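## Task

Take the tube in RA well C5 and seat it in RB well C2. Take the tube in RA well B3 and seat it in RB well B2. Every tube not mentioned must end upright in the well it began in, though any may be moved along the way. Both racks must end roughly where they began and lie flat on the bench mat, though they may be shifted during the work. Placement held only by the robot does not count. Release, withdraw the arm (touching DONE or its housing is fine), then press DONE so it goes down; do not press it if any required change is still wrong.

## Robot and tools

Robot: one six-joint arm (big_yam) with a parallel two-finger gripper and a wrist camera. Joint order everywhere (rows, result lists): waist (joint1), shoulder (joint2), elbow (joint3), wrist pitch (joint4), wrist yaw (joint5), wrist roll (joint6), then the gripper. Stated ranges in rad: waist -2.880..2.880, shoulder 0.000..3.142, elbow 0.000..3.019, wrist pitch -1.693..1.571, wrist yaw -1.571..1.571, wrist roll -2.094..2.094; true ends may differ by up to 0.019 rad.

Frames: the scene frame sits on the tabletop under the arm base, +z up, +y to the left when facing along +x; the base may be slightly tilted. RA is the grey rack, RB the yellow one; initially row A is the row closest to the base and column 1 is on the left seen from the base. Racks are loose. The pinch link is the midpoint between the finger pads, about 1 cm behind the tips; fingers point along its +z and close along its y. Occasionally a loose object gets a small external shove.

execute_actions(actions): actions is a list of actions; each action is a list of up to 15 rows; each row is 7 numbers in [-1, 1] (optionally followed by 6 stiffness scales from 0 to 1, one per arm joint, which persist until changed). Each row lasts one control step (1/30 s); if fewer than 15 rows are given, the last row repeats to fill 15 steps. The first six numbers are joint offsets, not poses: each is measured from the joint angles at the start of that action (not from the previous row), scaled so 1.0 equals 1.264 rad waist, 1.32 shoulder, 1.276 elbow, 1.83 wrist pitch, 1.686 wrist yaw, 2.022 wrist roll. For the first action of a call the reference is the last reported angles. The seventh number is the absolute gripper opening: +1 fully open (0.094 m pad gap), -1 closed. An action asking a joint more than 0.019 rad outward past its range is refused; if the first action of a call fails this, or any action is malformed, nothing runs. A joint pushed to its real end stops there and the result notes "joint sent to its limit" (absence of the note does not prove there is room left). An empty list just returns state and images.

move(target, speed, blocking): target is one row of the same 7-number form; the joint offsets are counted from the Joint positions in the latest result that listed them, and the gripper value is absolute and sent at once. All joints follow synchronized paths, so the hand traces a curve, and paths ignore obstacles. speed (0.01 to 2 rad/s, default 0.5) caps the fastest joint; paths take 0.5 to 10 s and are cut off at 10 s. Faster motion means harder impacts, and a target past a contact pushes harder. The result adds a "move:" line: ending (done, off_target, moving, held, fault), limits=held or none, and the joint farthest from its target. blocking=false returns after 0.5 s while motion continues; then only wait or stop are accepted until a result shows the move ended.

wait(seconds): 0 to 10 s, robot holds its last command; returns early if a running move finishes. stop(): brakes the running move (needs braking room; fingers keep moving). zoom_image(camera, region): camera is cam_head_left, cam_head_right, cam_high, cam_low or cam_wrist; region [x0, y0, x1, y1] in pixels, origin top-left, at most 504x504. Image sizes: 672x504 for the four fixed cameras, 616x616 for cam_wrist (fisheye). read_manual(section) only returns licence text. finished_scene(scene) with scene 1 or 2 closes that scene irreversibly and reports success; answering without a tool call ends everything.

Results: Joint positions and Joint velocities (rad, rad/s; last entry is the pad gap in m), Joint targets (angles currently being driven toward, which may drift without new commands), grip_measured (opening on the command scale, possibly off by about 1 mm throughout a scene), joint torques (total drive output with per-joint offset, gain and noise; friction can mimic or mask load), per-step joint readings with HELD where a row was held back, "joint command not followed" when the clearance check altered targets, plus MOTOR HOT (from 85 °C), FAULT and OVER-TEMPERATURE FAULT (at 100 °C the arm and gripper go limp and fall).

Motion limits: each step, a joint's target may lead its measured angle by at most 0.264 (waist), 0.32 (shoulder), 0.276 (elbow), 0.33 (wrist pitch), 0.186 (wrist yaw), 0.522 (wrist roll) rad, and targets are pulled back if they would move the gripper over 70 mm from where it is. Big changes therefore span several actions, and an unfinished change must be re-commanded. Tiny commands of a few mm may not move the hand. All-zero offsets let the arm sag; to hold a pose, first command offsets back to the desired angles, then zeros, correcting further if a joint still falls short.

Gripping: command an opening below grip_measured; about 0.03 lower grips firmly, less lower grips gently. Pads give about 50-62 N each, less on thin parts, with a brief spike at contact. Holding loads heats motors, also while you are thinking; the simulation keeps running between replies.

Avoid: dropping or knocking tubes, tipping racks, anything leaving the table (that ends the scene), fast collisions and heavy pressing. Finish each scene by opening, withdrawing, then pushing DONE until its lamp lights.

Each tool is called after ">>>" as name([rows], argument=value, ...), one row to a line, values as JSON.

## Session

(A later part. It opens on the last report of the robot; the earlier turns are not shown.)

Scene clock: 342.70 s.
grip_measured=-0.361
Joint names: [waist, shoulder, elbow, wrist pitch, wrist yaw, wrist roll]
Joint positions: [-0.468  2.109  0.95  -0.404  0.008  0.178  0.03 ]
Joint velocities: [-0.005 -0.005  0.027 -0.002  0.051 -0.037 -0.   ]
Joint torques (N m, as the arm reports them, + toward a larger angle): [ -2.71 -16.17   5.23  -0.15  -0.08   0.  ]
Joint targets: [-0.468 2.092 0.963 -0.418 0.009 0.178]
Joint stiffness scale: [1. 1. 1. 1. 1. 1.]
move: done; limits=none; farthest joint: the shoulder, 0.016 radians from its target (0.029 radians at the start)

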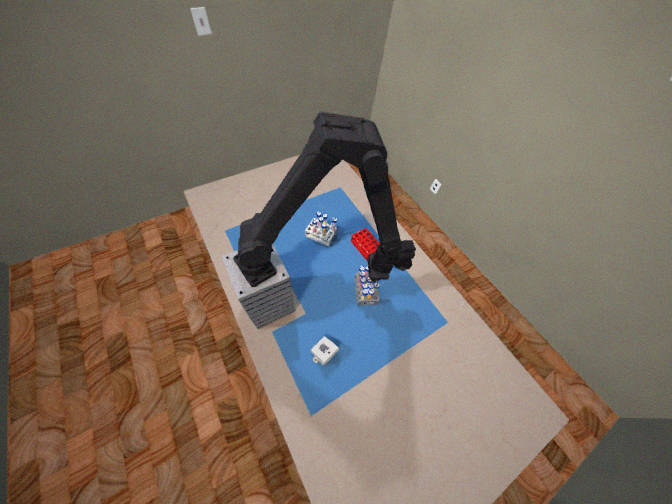

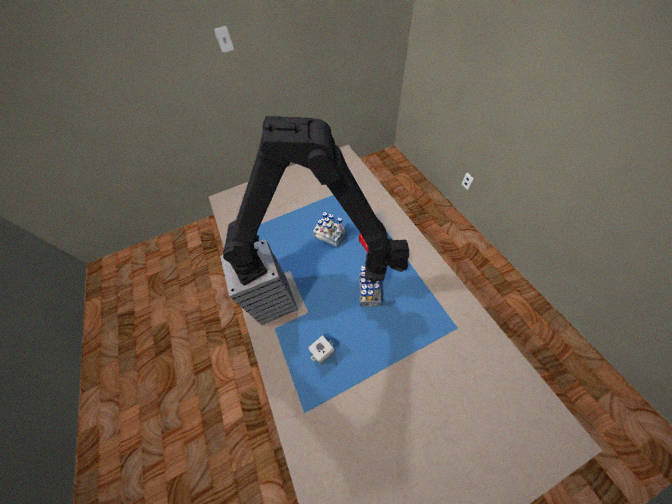

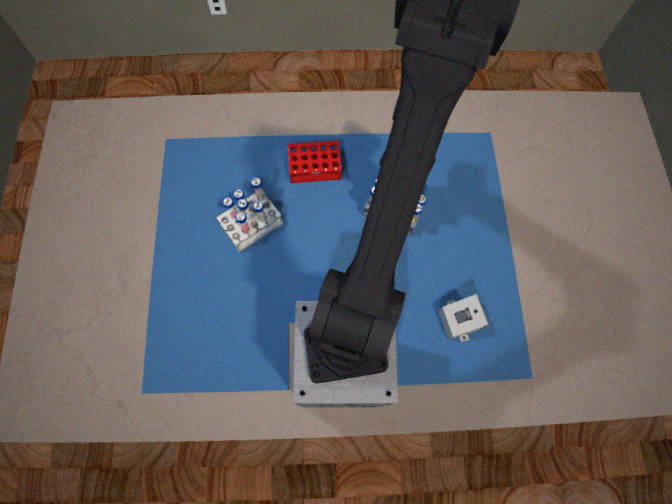

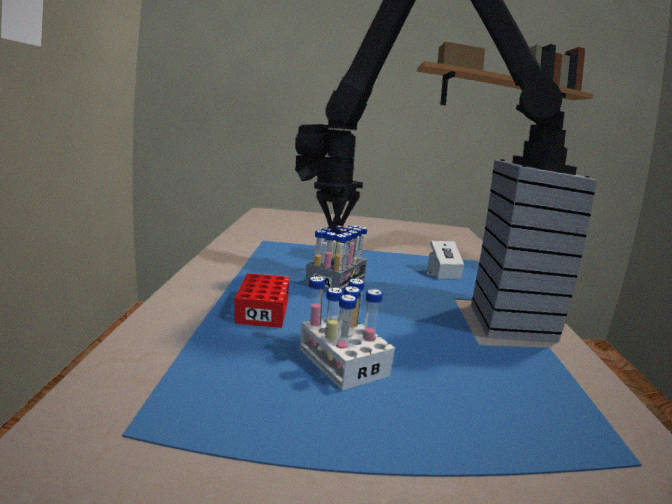

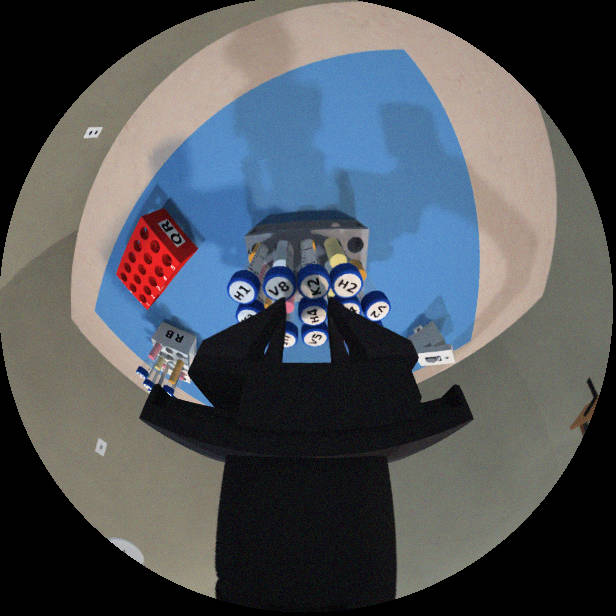

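>>> move(target=[0,0.045,0.015,0.012,0,0,-0.3], speed=0.04)

>>> move(target=[0.032,0.03,0.012,0,0,0,-0.3], speed=0.03)

>>> move(target=[-0.036,0.035,0.012,0,0,0,-0.3], speed=0.03)

Scene clock: 350.87 s.
grip_measured=-0.302
Joint names: [waist, shoulder, elbow, wrist pitch, wrist yaw, wrist roll]
Joint positions: [-0.468  2.122  0.951 -0.404  0.008  0.178  0.033]
Joint velocities: [-0.005 -0.015  0.002 -0.017 -0.007 -0.022 -0.   ]
Joint torques (N m, as the arm reports them, + toward a larger angle): [ -2.11 -11.55   5.45   1.05  -0.13  -0.01]
Joint targets: [-0.468 2.169 0.969 -0.382 0.008 0.178]
Joint stiffness scale: [1. 1. 1. 1. 1. 1.]
move: off_target; limits=none; farthest joint: the shoulder, 0.047 radians from its target (0.059 radians at the start)

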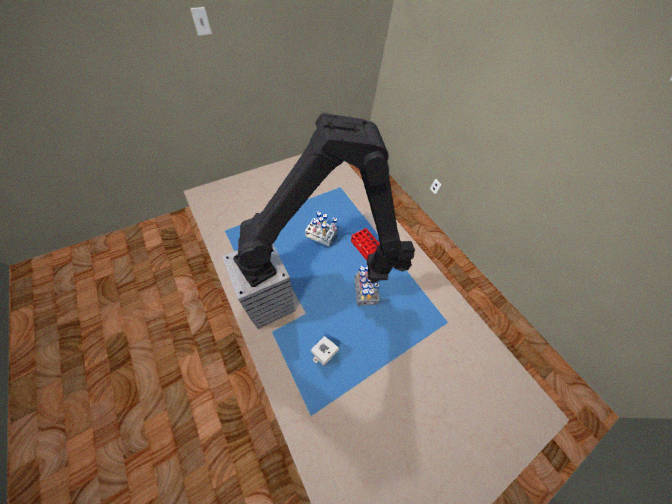

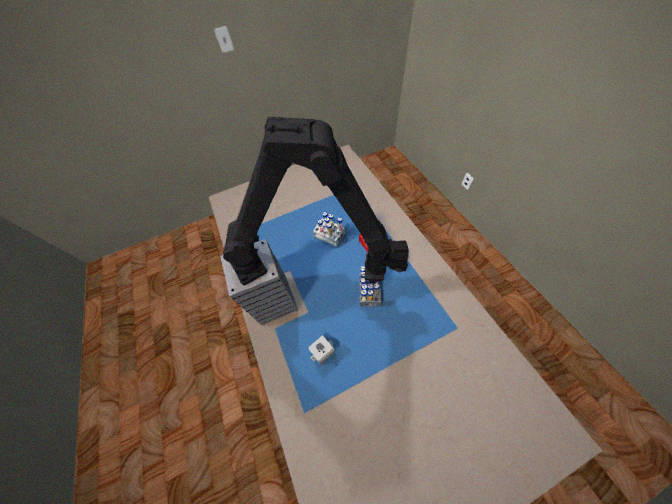

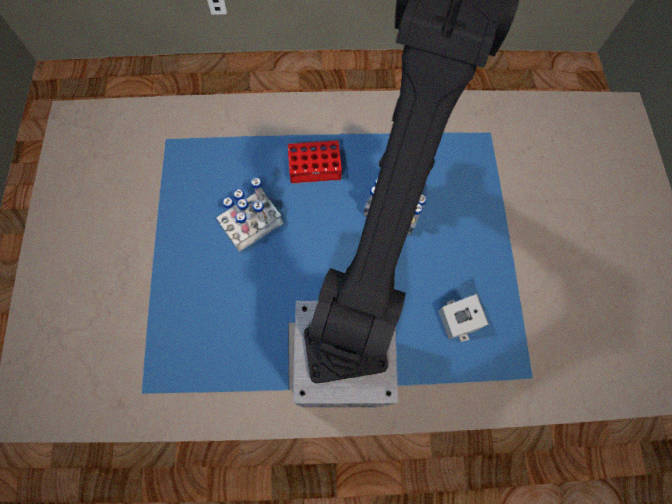

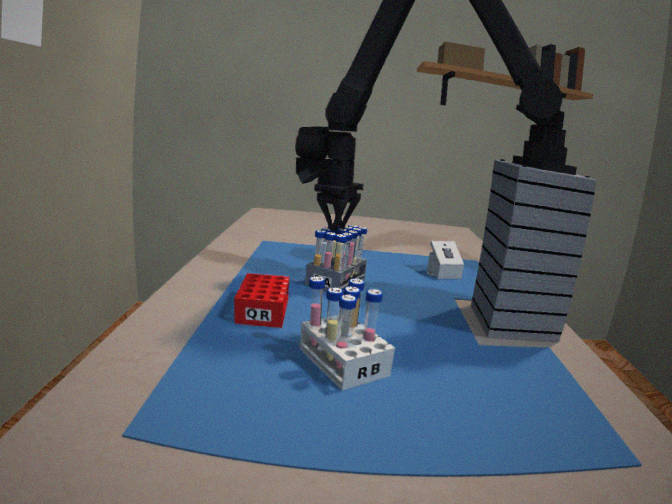

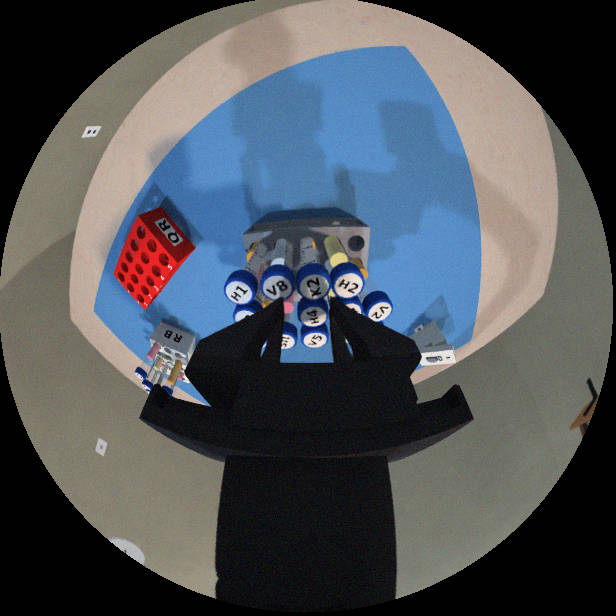

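Scene clock: 352.43 s.
grip_measured=-0.302
Joint names: [waist, shoulder, elbow, wrist pitch, wrist yaw, wrist roll]
Joint positions: [-0.447  2.122  0.951 -0.404  0.01   0.178  0.033]
Joint velocities: [-0.005 -0.015 -0.007 -0.017 -0.007  0.007 -0.001]
Joint torques (N m, as the arm reports them, + toward a larger angle): [ -0.41 -11.53   5.52   0.31  -0.28   0.  ]
Joint targets: [-0.427 2.161 0.967 -0.404 0.008 0.178]
Joint stiffness scale: [1. 1. 1. 1. 1. 1.]
move: off_target; limits=none; farthest joint: the shoulder, 0.040 radians from its target (0.040 radians at the start)

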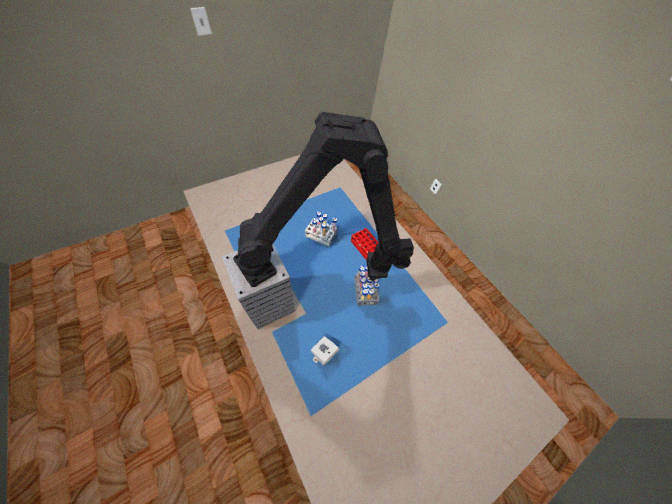

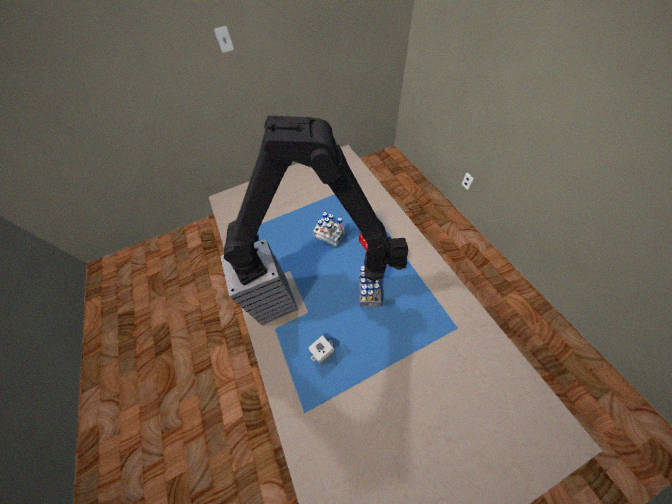

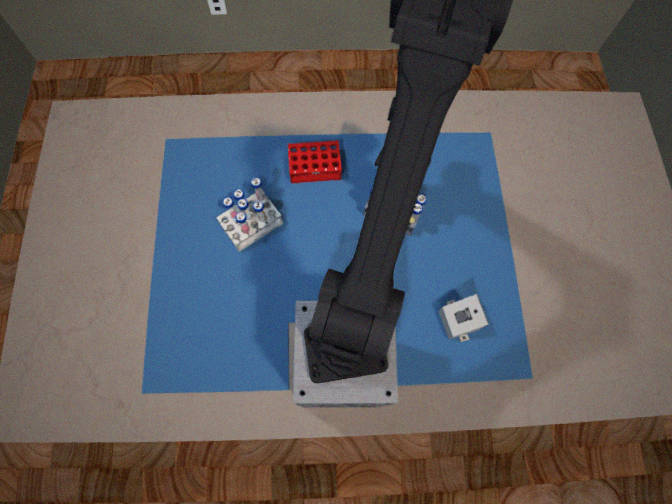

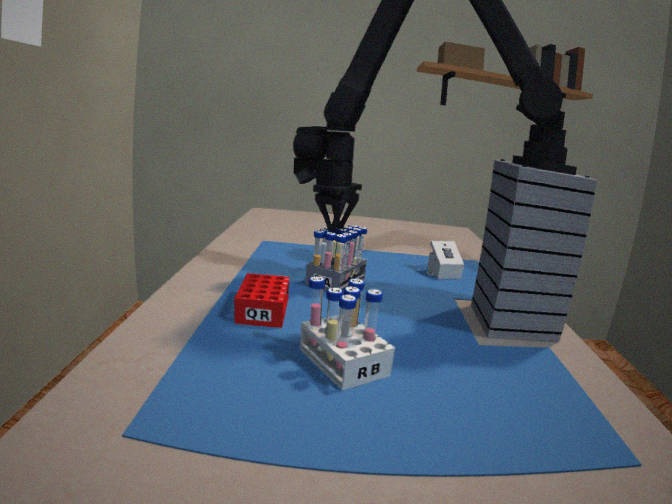

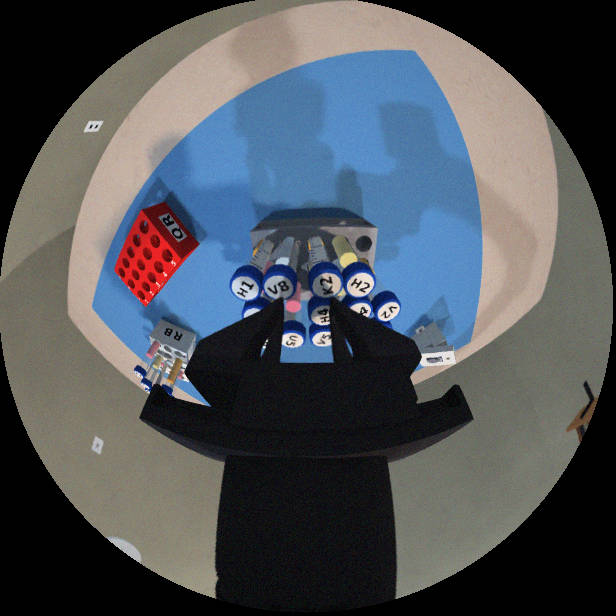

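Scene clock: 354.27 s.
grip_measured=-0.301
Joint names: [waist, shoulder, elbow, wrist pitch, wrist yaw, wrist roll]
Joint positions: [-0.472  2.122  0.951 -0.404  0.004  0.178  0.033]
Joint velocities: [-0.005 -0.015  0.002 -0.007 -0.066 -0.066 -0.001]
Joint torques (N m, as the arm reports them, + toward a larger angle): [ -3.71 -10.79   5.34   0.43   0.14  -0.01]
Joint targets: [-0.493 2.168 0.967 -0.404 0.010 0.178]
Joint stiffness scale: [1. 1. 1. 1. 1. 1.]
move: off_target; limits=none; farthest joint: the shoulder, 0.046 radians from its target (0.047 radians at the start)

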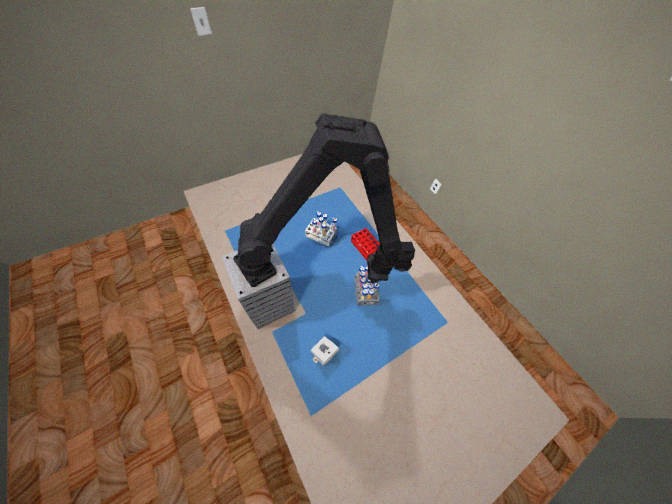

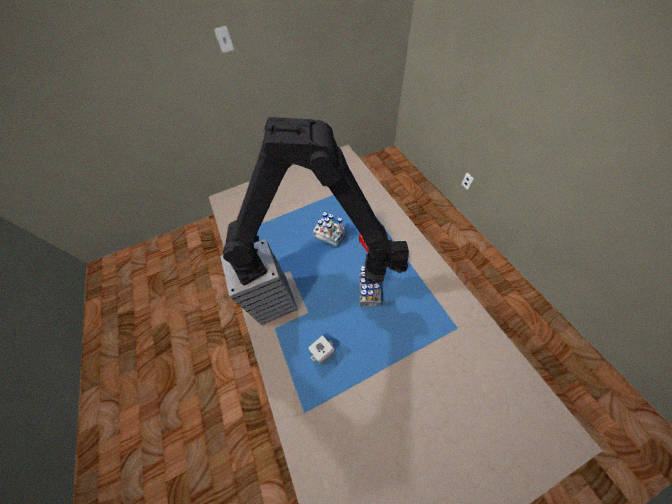

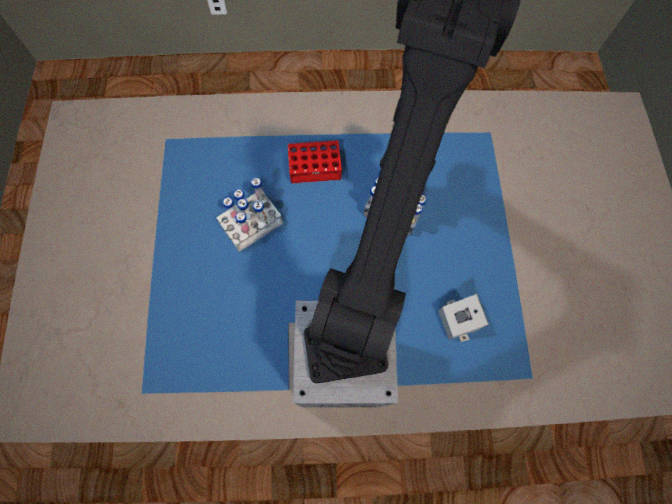

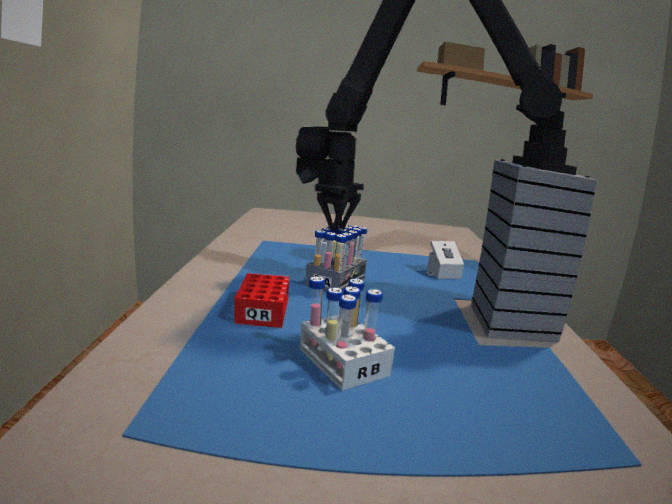

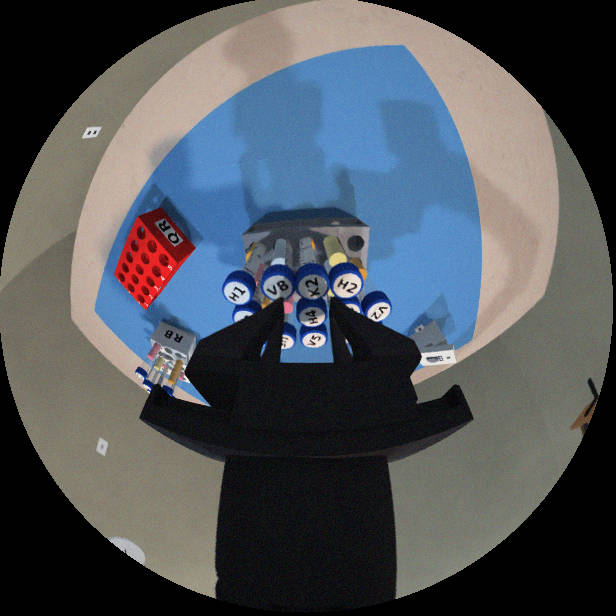

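>>> move(target=[0,-0.06,0,-0.035,0,0,-0.3], speed=0.15)

Scene clock: 377.83 s.
grip_measured=-0.301
Joint names: [waist, shoulder, elbow, wrist pitch, wrist yaw, wrist roll]
Joint positions: [-0.472  2.052  0.951 -0.453  0.003  0.178  0.033]
Joint velocities: [-0.005 -0.005 -0.012  0.017  0.022 -0.007  0.   ]
Joint torques (N m, as the arm reports them, + toward a larger angle): [ -2.08 -15.98   4.79  -0.04  -0.09  -0.03]
Joint targets: [-0.472 2.043 0.951 -0.468 0.004 0.178]
Joint stiffness scale: [1. 1. 1. 1. 1. 1.]
move: done; limits=none; farthest joint: the wrist pitch, 0.015 radians from its target (0.064 radians at the start)

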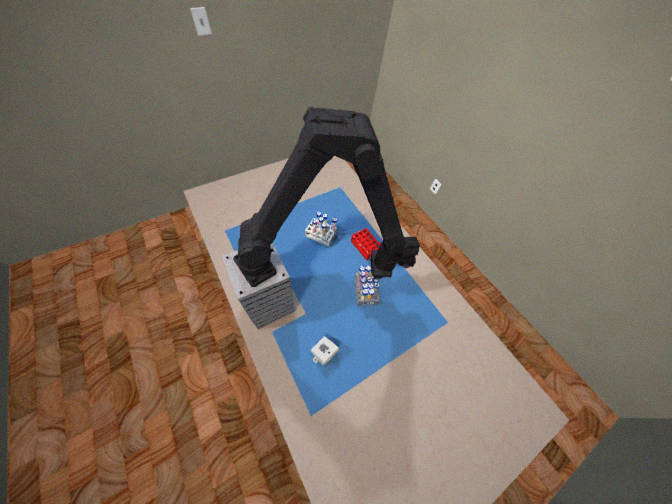

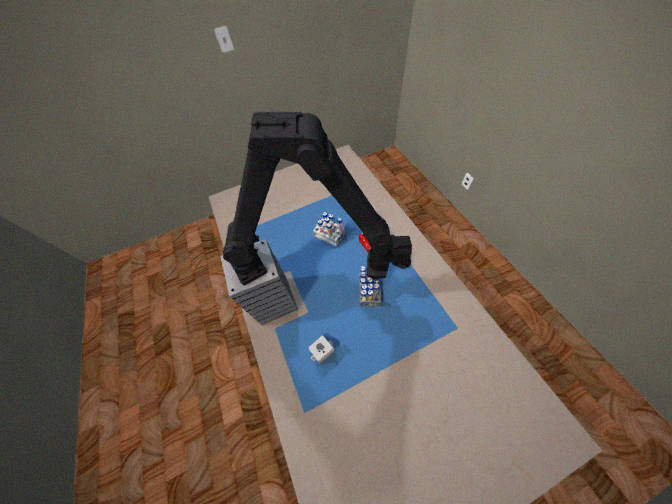

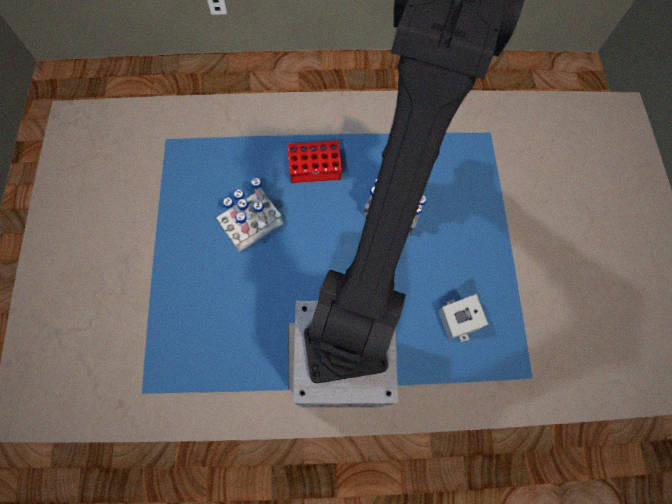

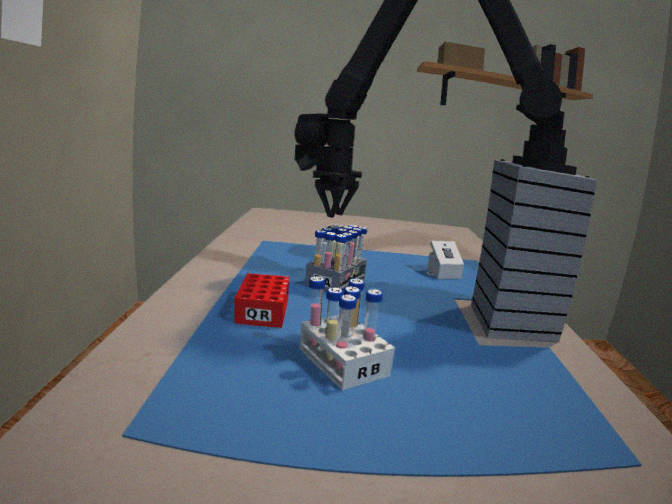

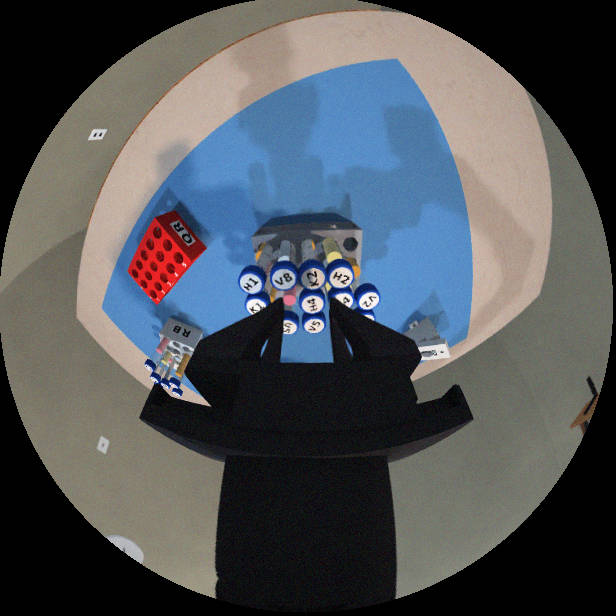

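>>> move(target=[-0.012,0,-0.015,0.01,0,0.39,-0.4], speed=0.6)

>>> move(target=[0,0.045,0.012,0.025,0,0,-0.4], speed=0.06)

>>> zoom_image(camera="cam_wrist", region=[200,200,420,400])

Scene clock: 400.93 s.
grip_measured=-0.399
Joint names: [waist, shoulder, elbow, wrist pitch, wrist yaw, wrist roll]
Joint positions: [-0.473  2.052  0.937 -0.451  0.003  0.954  0.028]
Joint velocities: [-0.005 -0.024  0.017 -0.002 -0.007 -0.051 -0.   ]
Joint torques (N m, as the arm reports them, + toward a larger angle): [ -3.48 -14.42   4.21   0.89  -0.05   0.1 ]
Joint targets: [-0.488 2.052 0.932 -0.435 0.003 0.967]
Joint stiffness scale: [1. 1. 1. 1. 1. 1.]
move: done; limits=none; farthest joint: the wrist pitch, 0.016 radians from its target (0.018 radians at the start)

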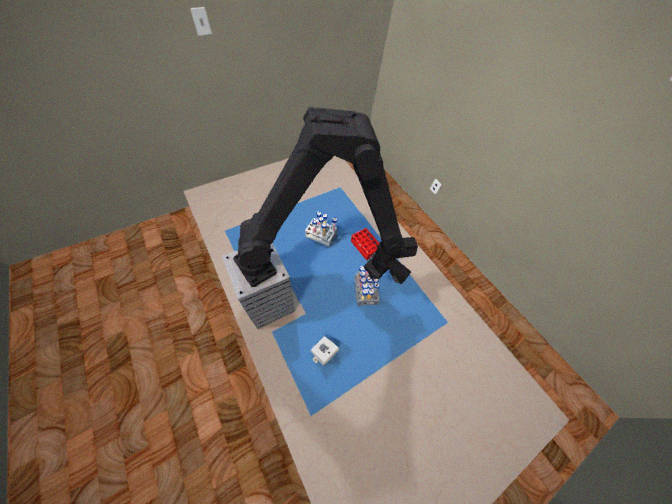

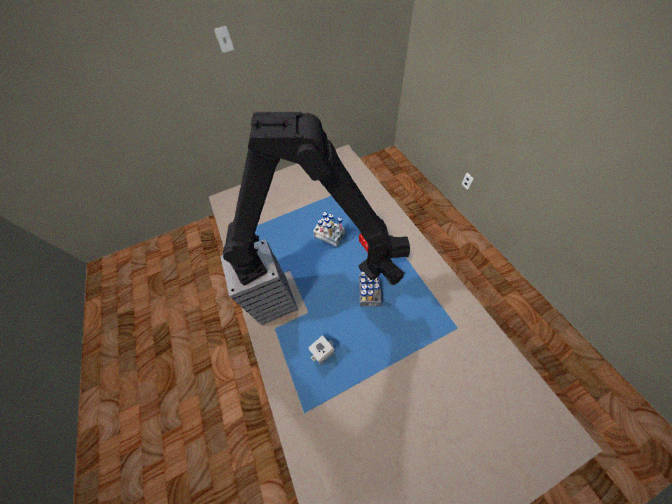

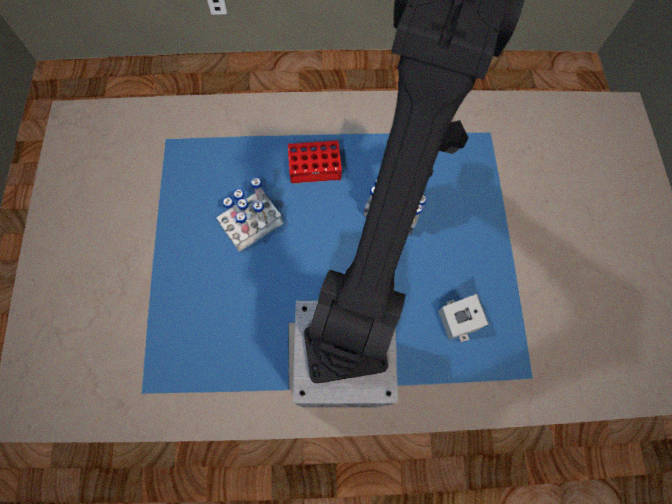

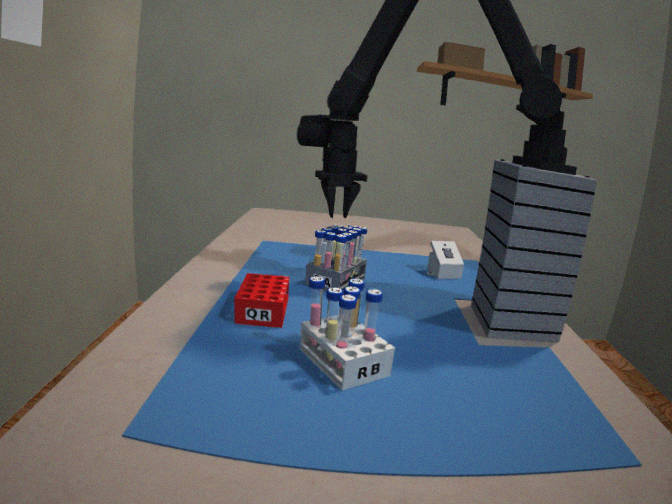

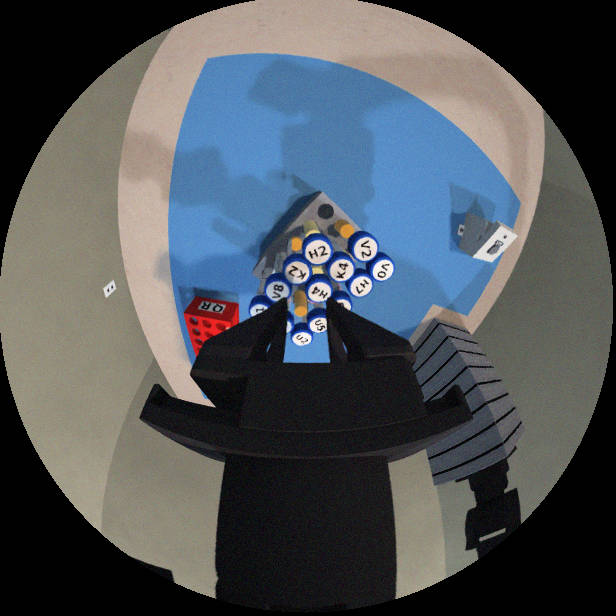

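Scene clock: 402.27 s.
grip_measured=-0.399
Joint names: [waist, shoulder, elbow, wrist pitch, wrist yaw, wrist roll]
Joint positions: [-0.473  2.093  0.937 -0.421  0.003  0.954  0.028]
Joint velocities: [-0.015 -0.015 -0.002 -0.002 -0.037  0.007  0.001]
Joint torques (N m, as the arm reports them, + toward a larger angle): [ -2.49 -12.44   5.43   0.87  -0.04   0.  ]
Joint targets: [-0.473 2.112 0.953 -0.405 0.003 0.954]
Joint stiffness scale: [1. 1. 1. 1. 1. 1.]
move: done; limits=none; farthest joint: the shoulder, 0.019 radians from its target (0.059 radians at the start)

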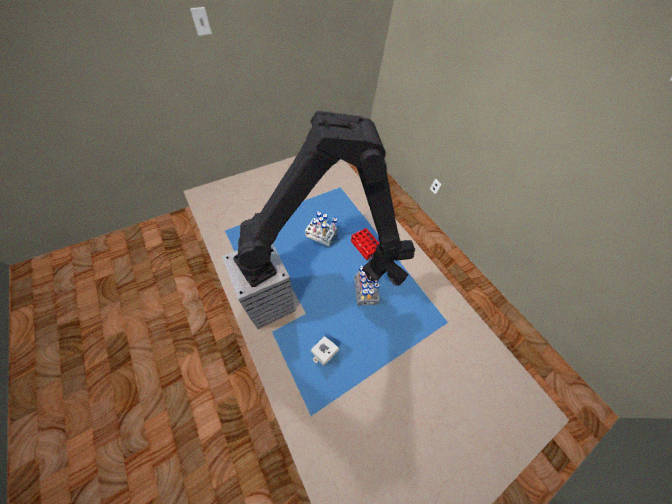

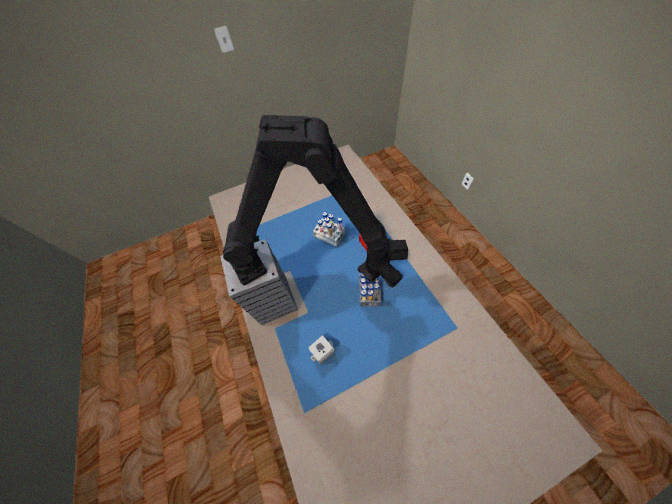

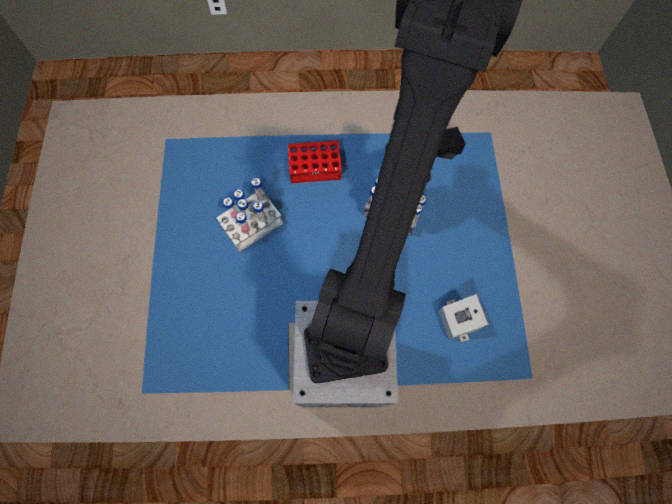

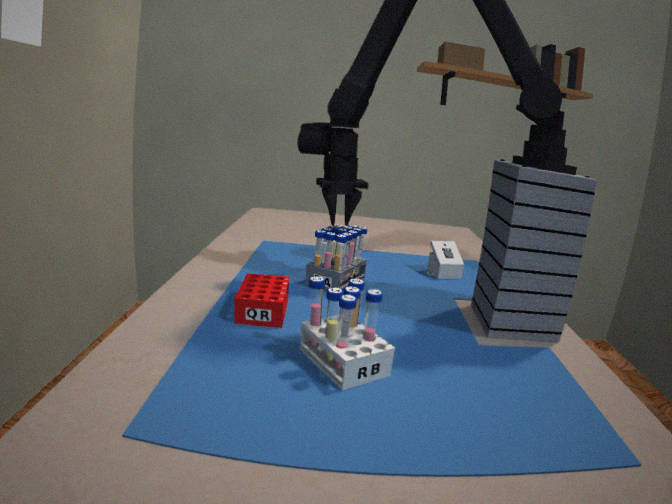

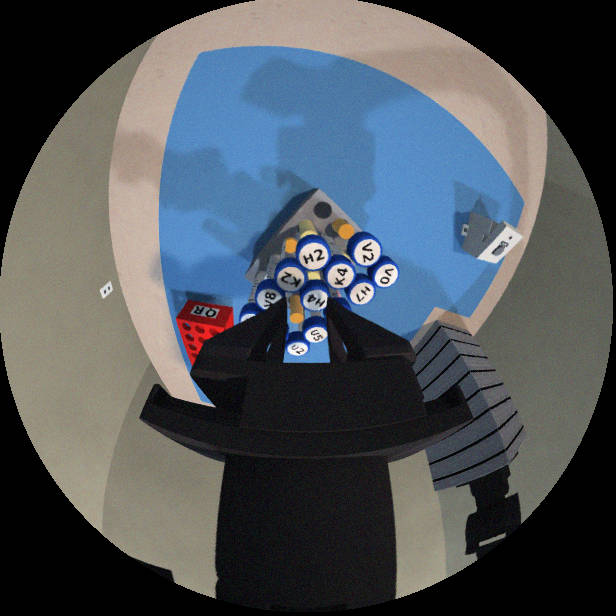

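Region (200, 200, 420, 400) of cam_wrist's 616x616 image, scaled by 2.291, with more detail than that image has; it fills the top 458 rows of this view, and the rest is white.

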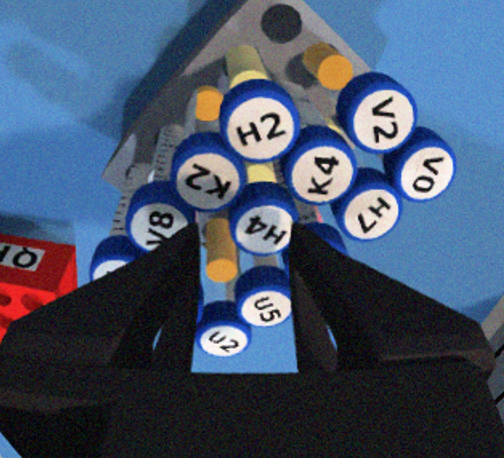

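>>> move(target=[-0.027,0,0.025,0,0,0,-0.4], speed=0.06)

>>> zoom_image(camera="cam_wrist", region=[200,200,420,400])

Scene clock: 411.10 s.
grip_measured=-0.399
Joint names: [waist, shoulder, elbow, wrist pitch, wrist yaw, wrist roll]
Joint positions: [-0.495  2.093  0.945 -0.421  0.003  0.954  0.028]
Joint velocities: [-0.005  0.005 -0.002  0.007  0.022 -0.066 -0.   ]
Joint torques (N m, as the arm reports them, + toward a larger angle): [ -3.22 -15.     6.3    0.29  -0.07   0.01]
Joint targets: [-0.507 2.093 0.969 -0.421 0.003 0.954]
Joint stiffness scale: [1. 1. 1. 1. 1. 1.]
move: off_target; limits=none; farthest joint: the elbow, 0.024 radians from its target (0.032 radians at the start)

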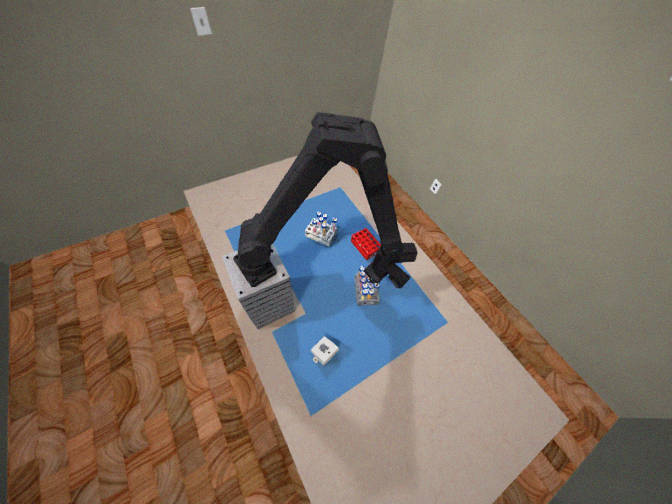

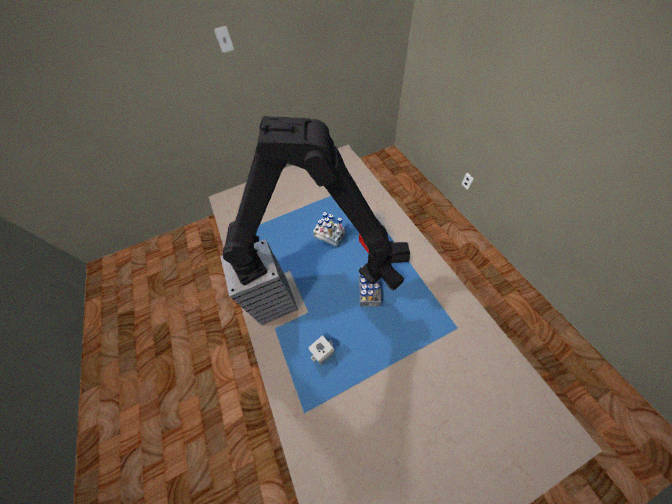

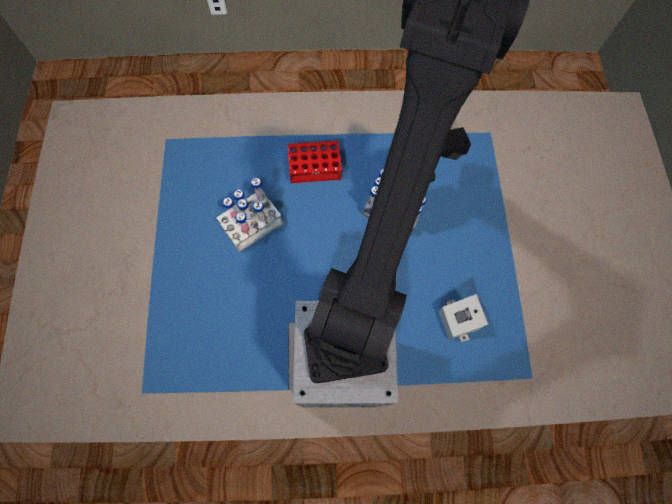

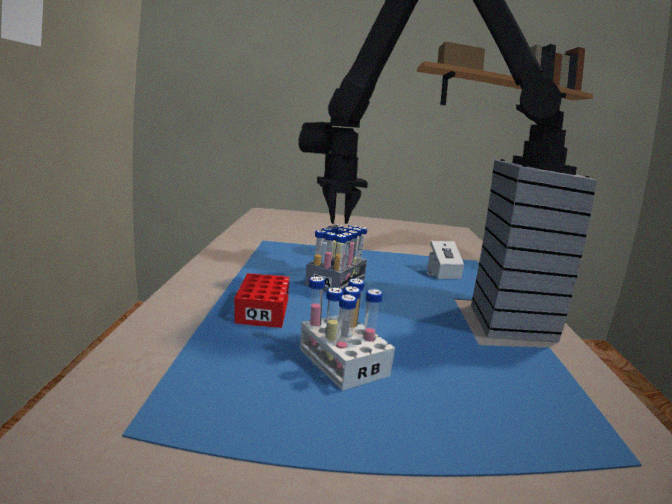

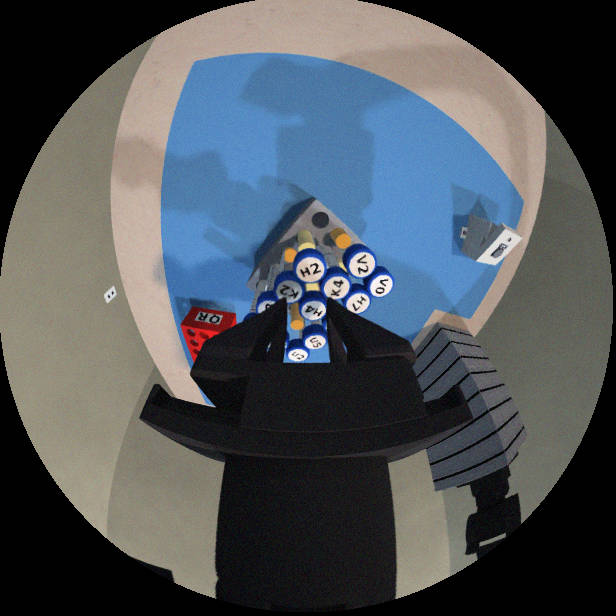

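Region (200, 200, 420, 400) of cam_wrist's 616x616 image, scaled by 2.291, with more detail than that image has; it fills the top 458 rows of this view, and the rest is white.

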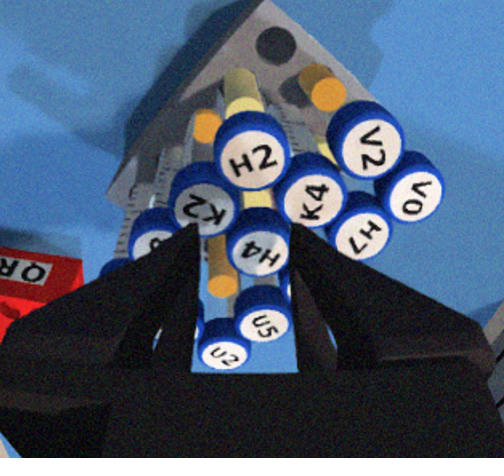

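>>> move(target=[-0.01,0.062,0.012,0.033,0,0,-0.4], speed=0.04)

>>> zoom_image(camera="cam_wrist", region=[200,200,420,400])

Scene clock: 417.83 s.
grip_measured=-0.399
Joint names: [waist, shoulder, elbow, wrist pitch, wrist yaw, wrist roll]
Joint positions: [-0.495  2.119  0.945 -0.383  0.001  0.954  0.028]
Joint velocities: [ 0.005 -0.005  0.007 -0.002 -0.007  0.066  0.   ]
Joint torques (N m, as the arm reports them, + toward a larger angle): [ -3.07 -10.26   5.47   1.15   0.02  -0.03]
Joint targets: [-0.508 2.174 0.961 -0.360 0.003 0.954]
Joint stiffness scale: [1. 1. 1. 1. 1. 1.]
move: off_target; limits=none; farthest joint: the shoulder, 0.056 radians from its target (0.082 radians at the start)

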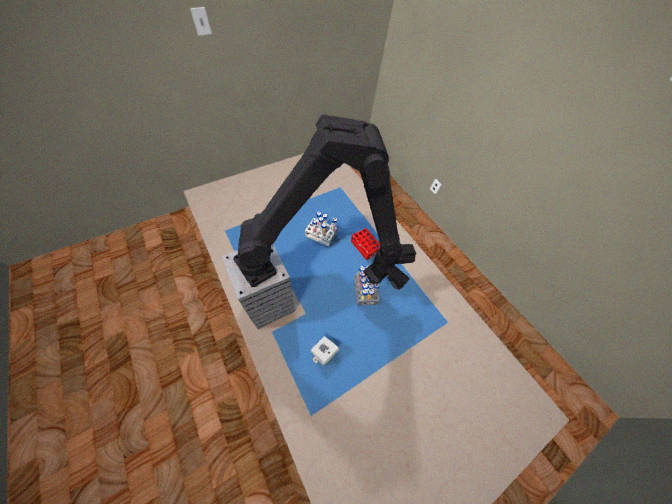

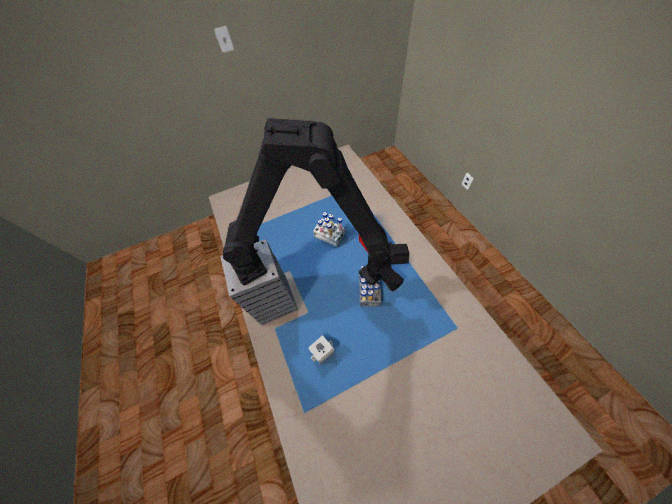

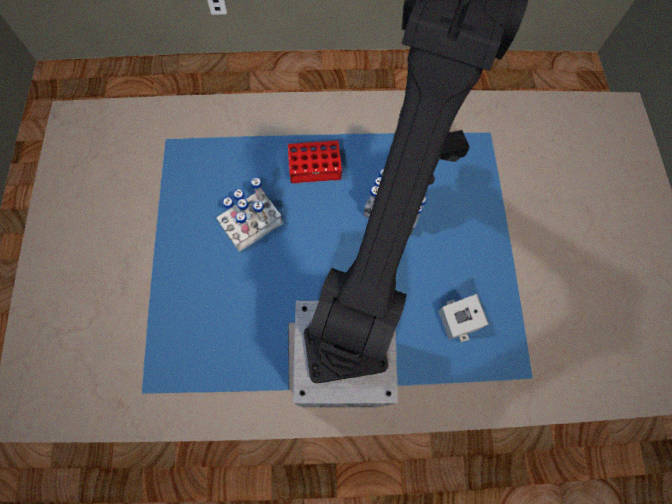

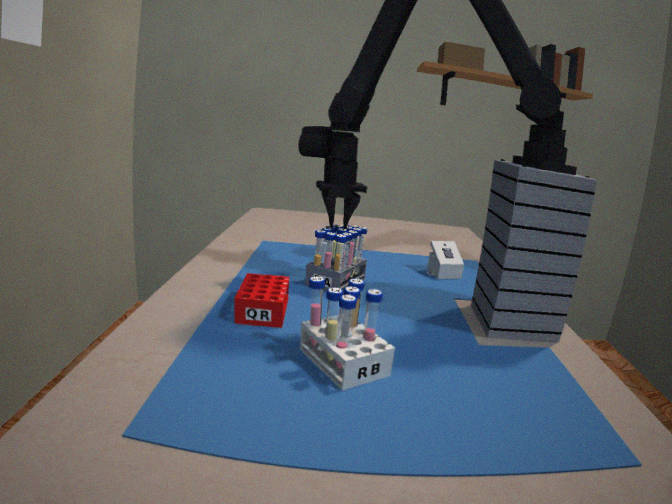

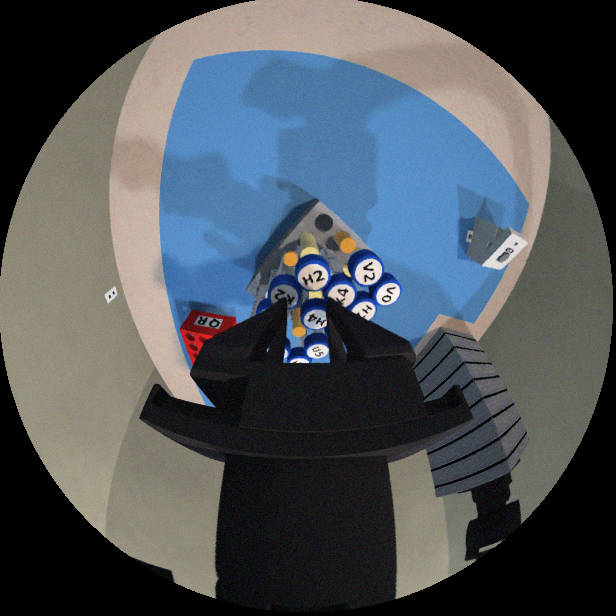

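Region (200, 200, 420, 400) of cam_wrist's 616x616 image, scaled by 2.291, with more detail than that image has; it fills the top 458 rows of this view, and the rest is white.

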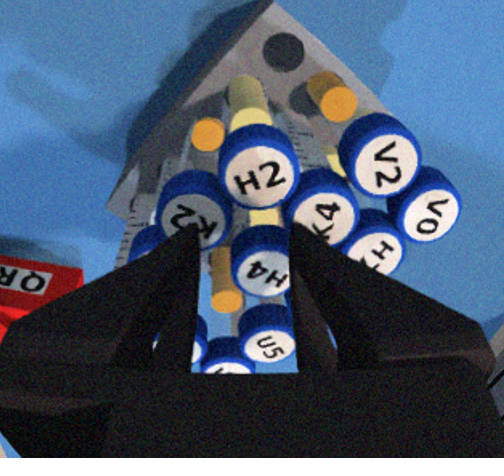

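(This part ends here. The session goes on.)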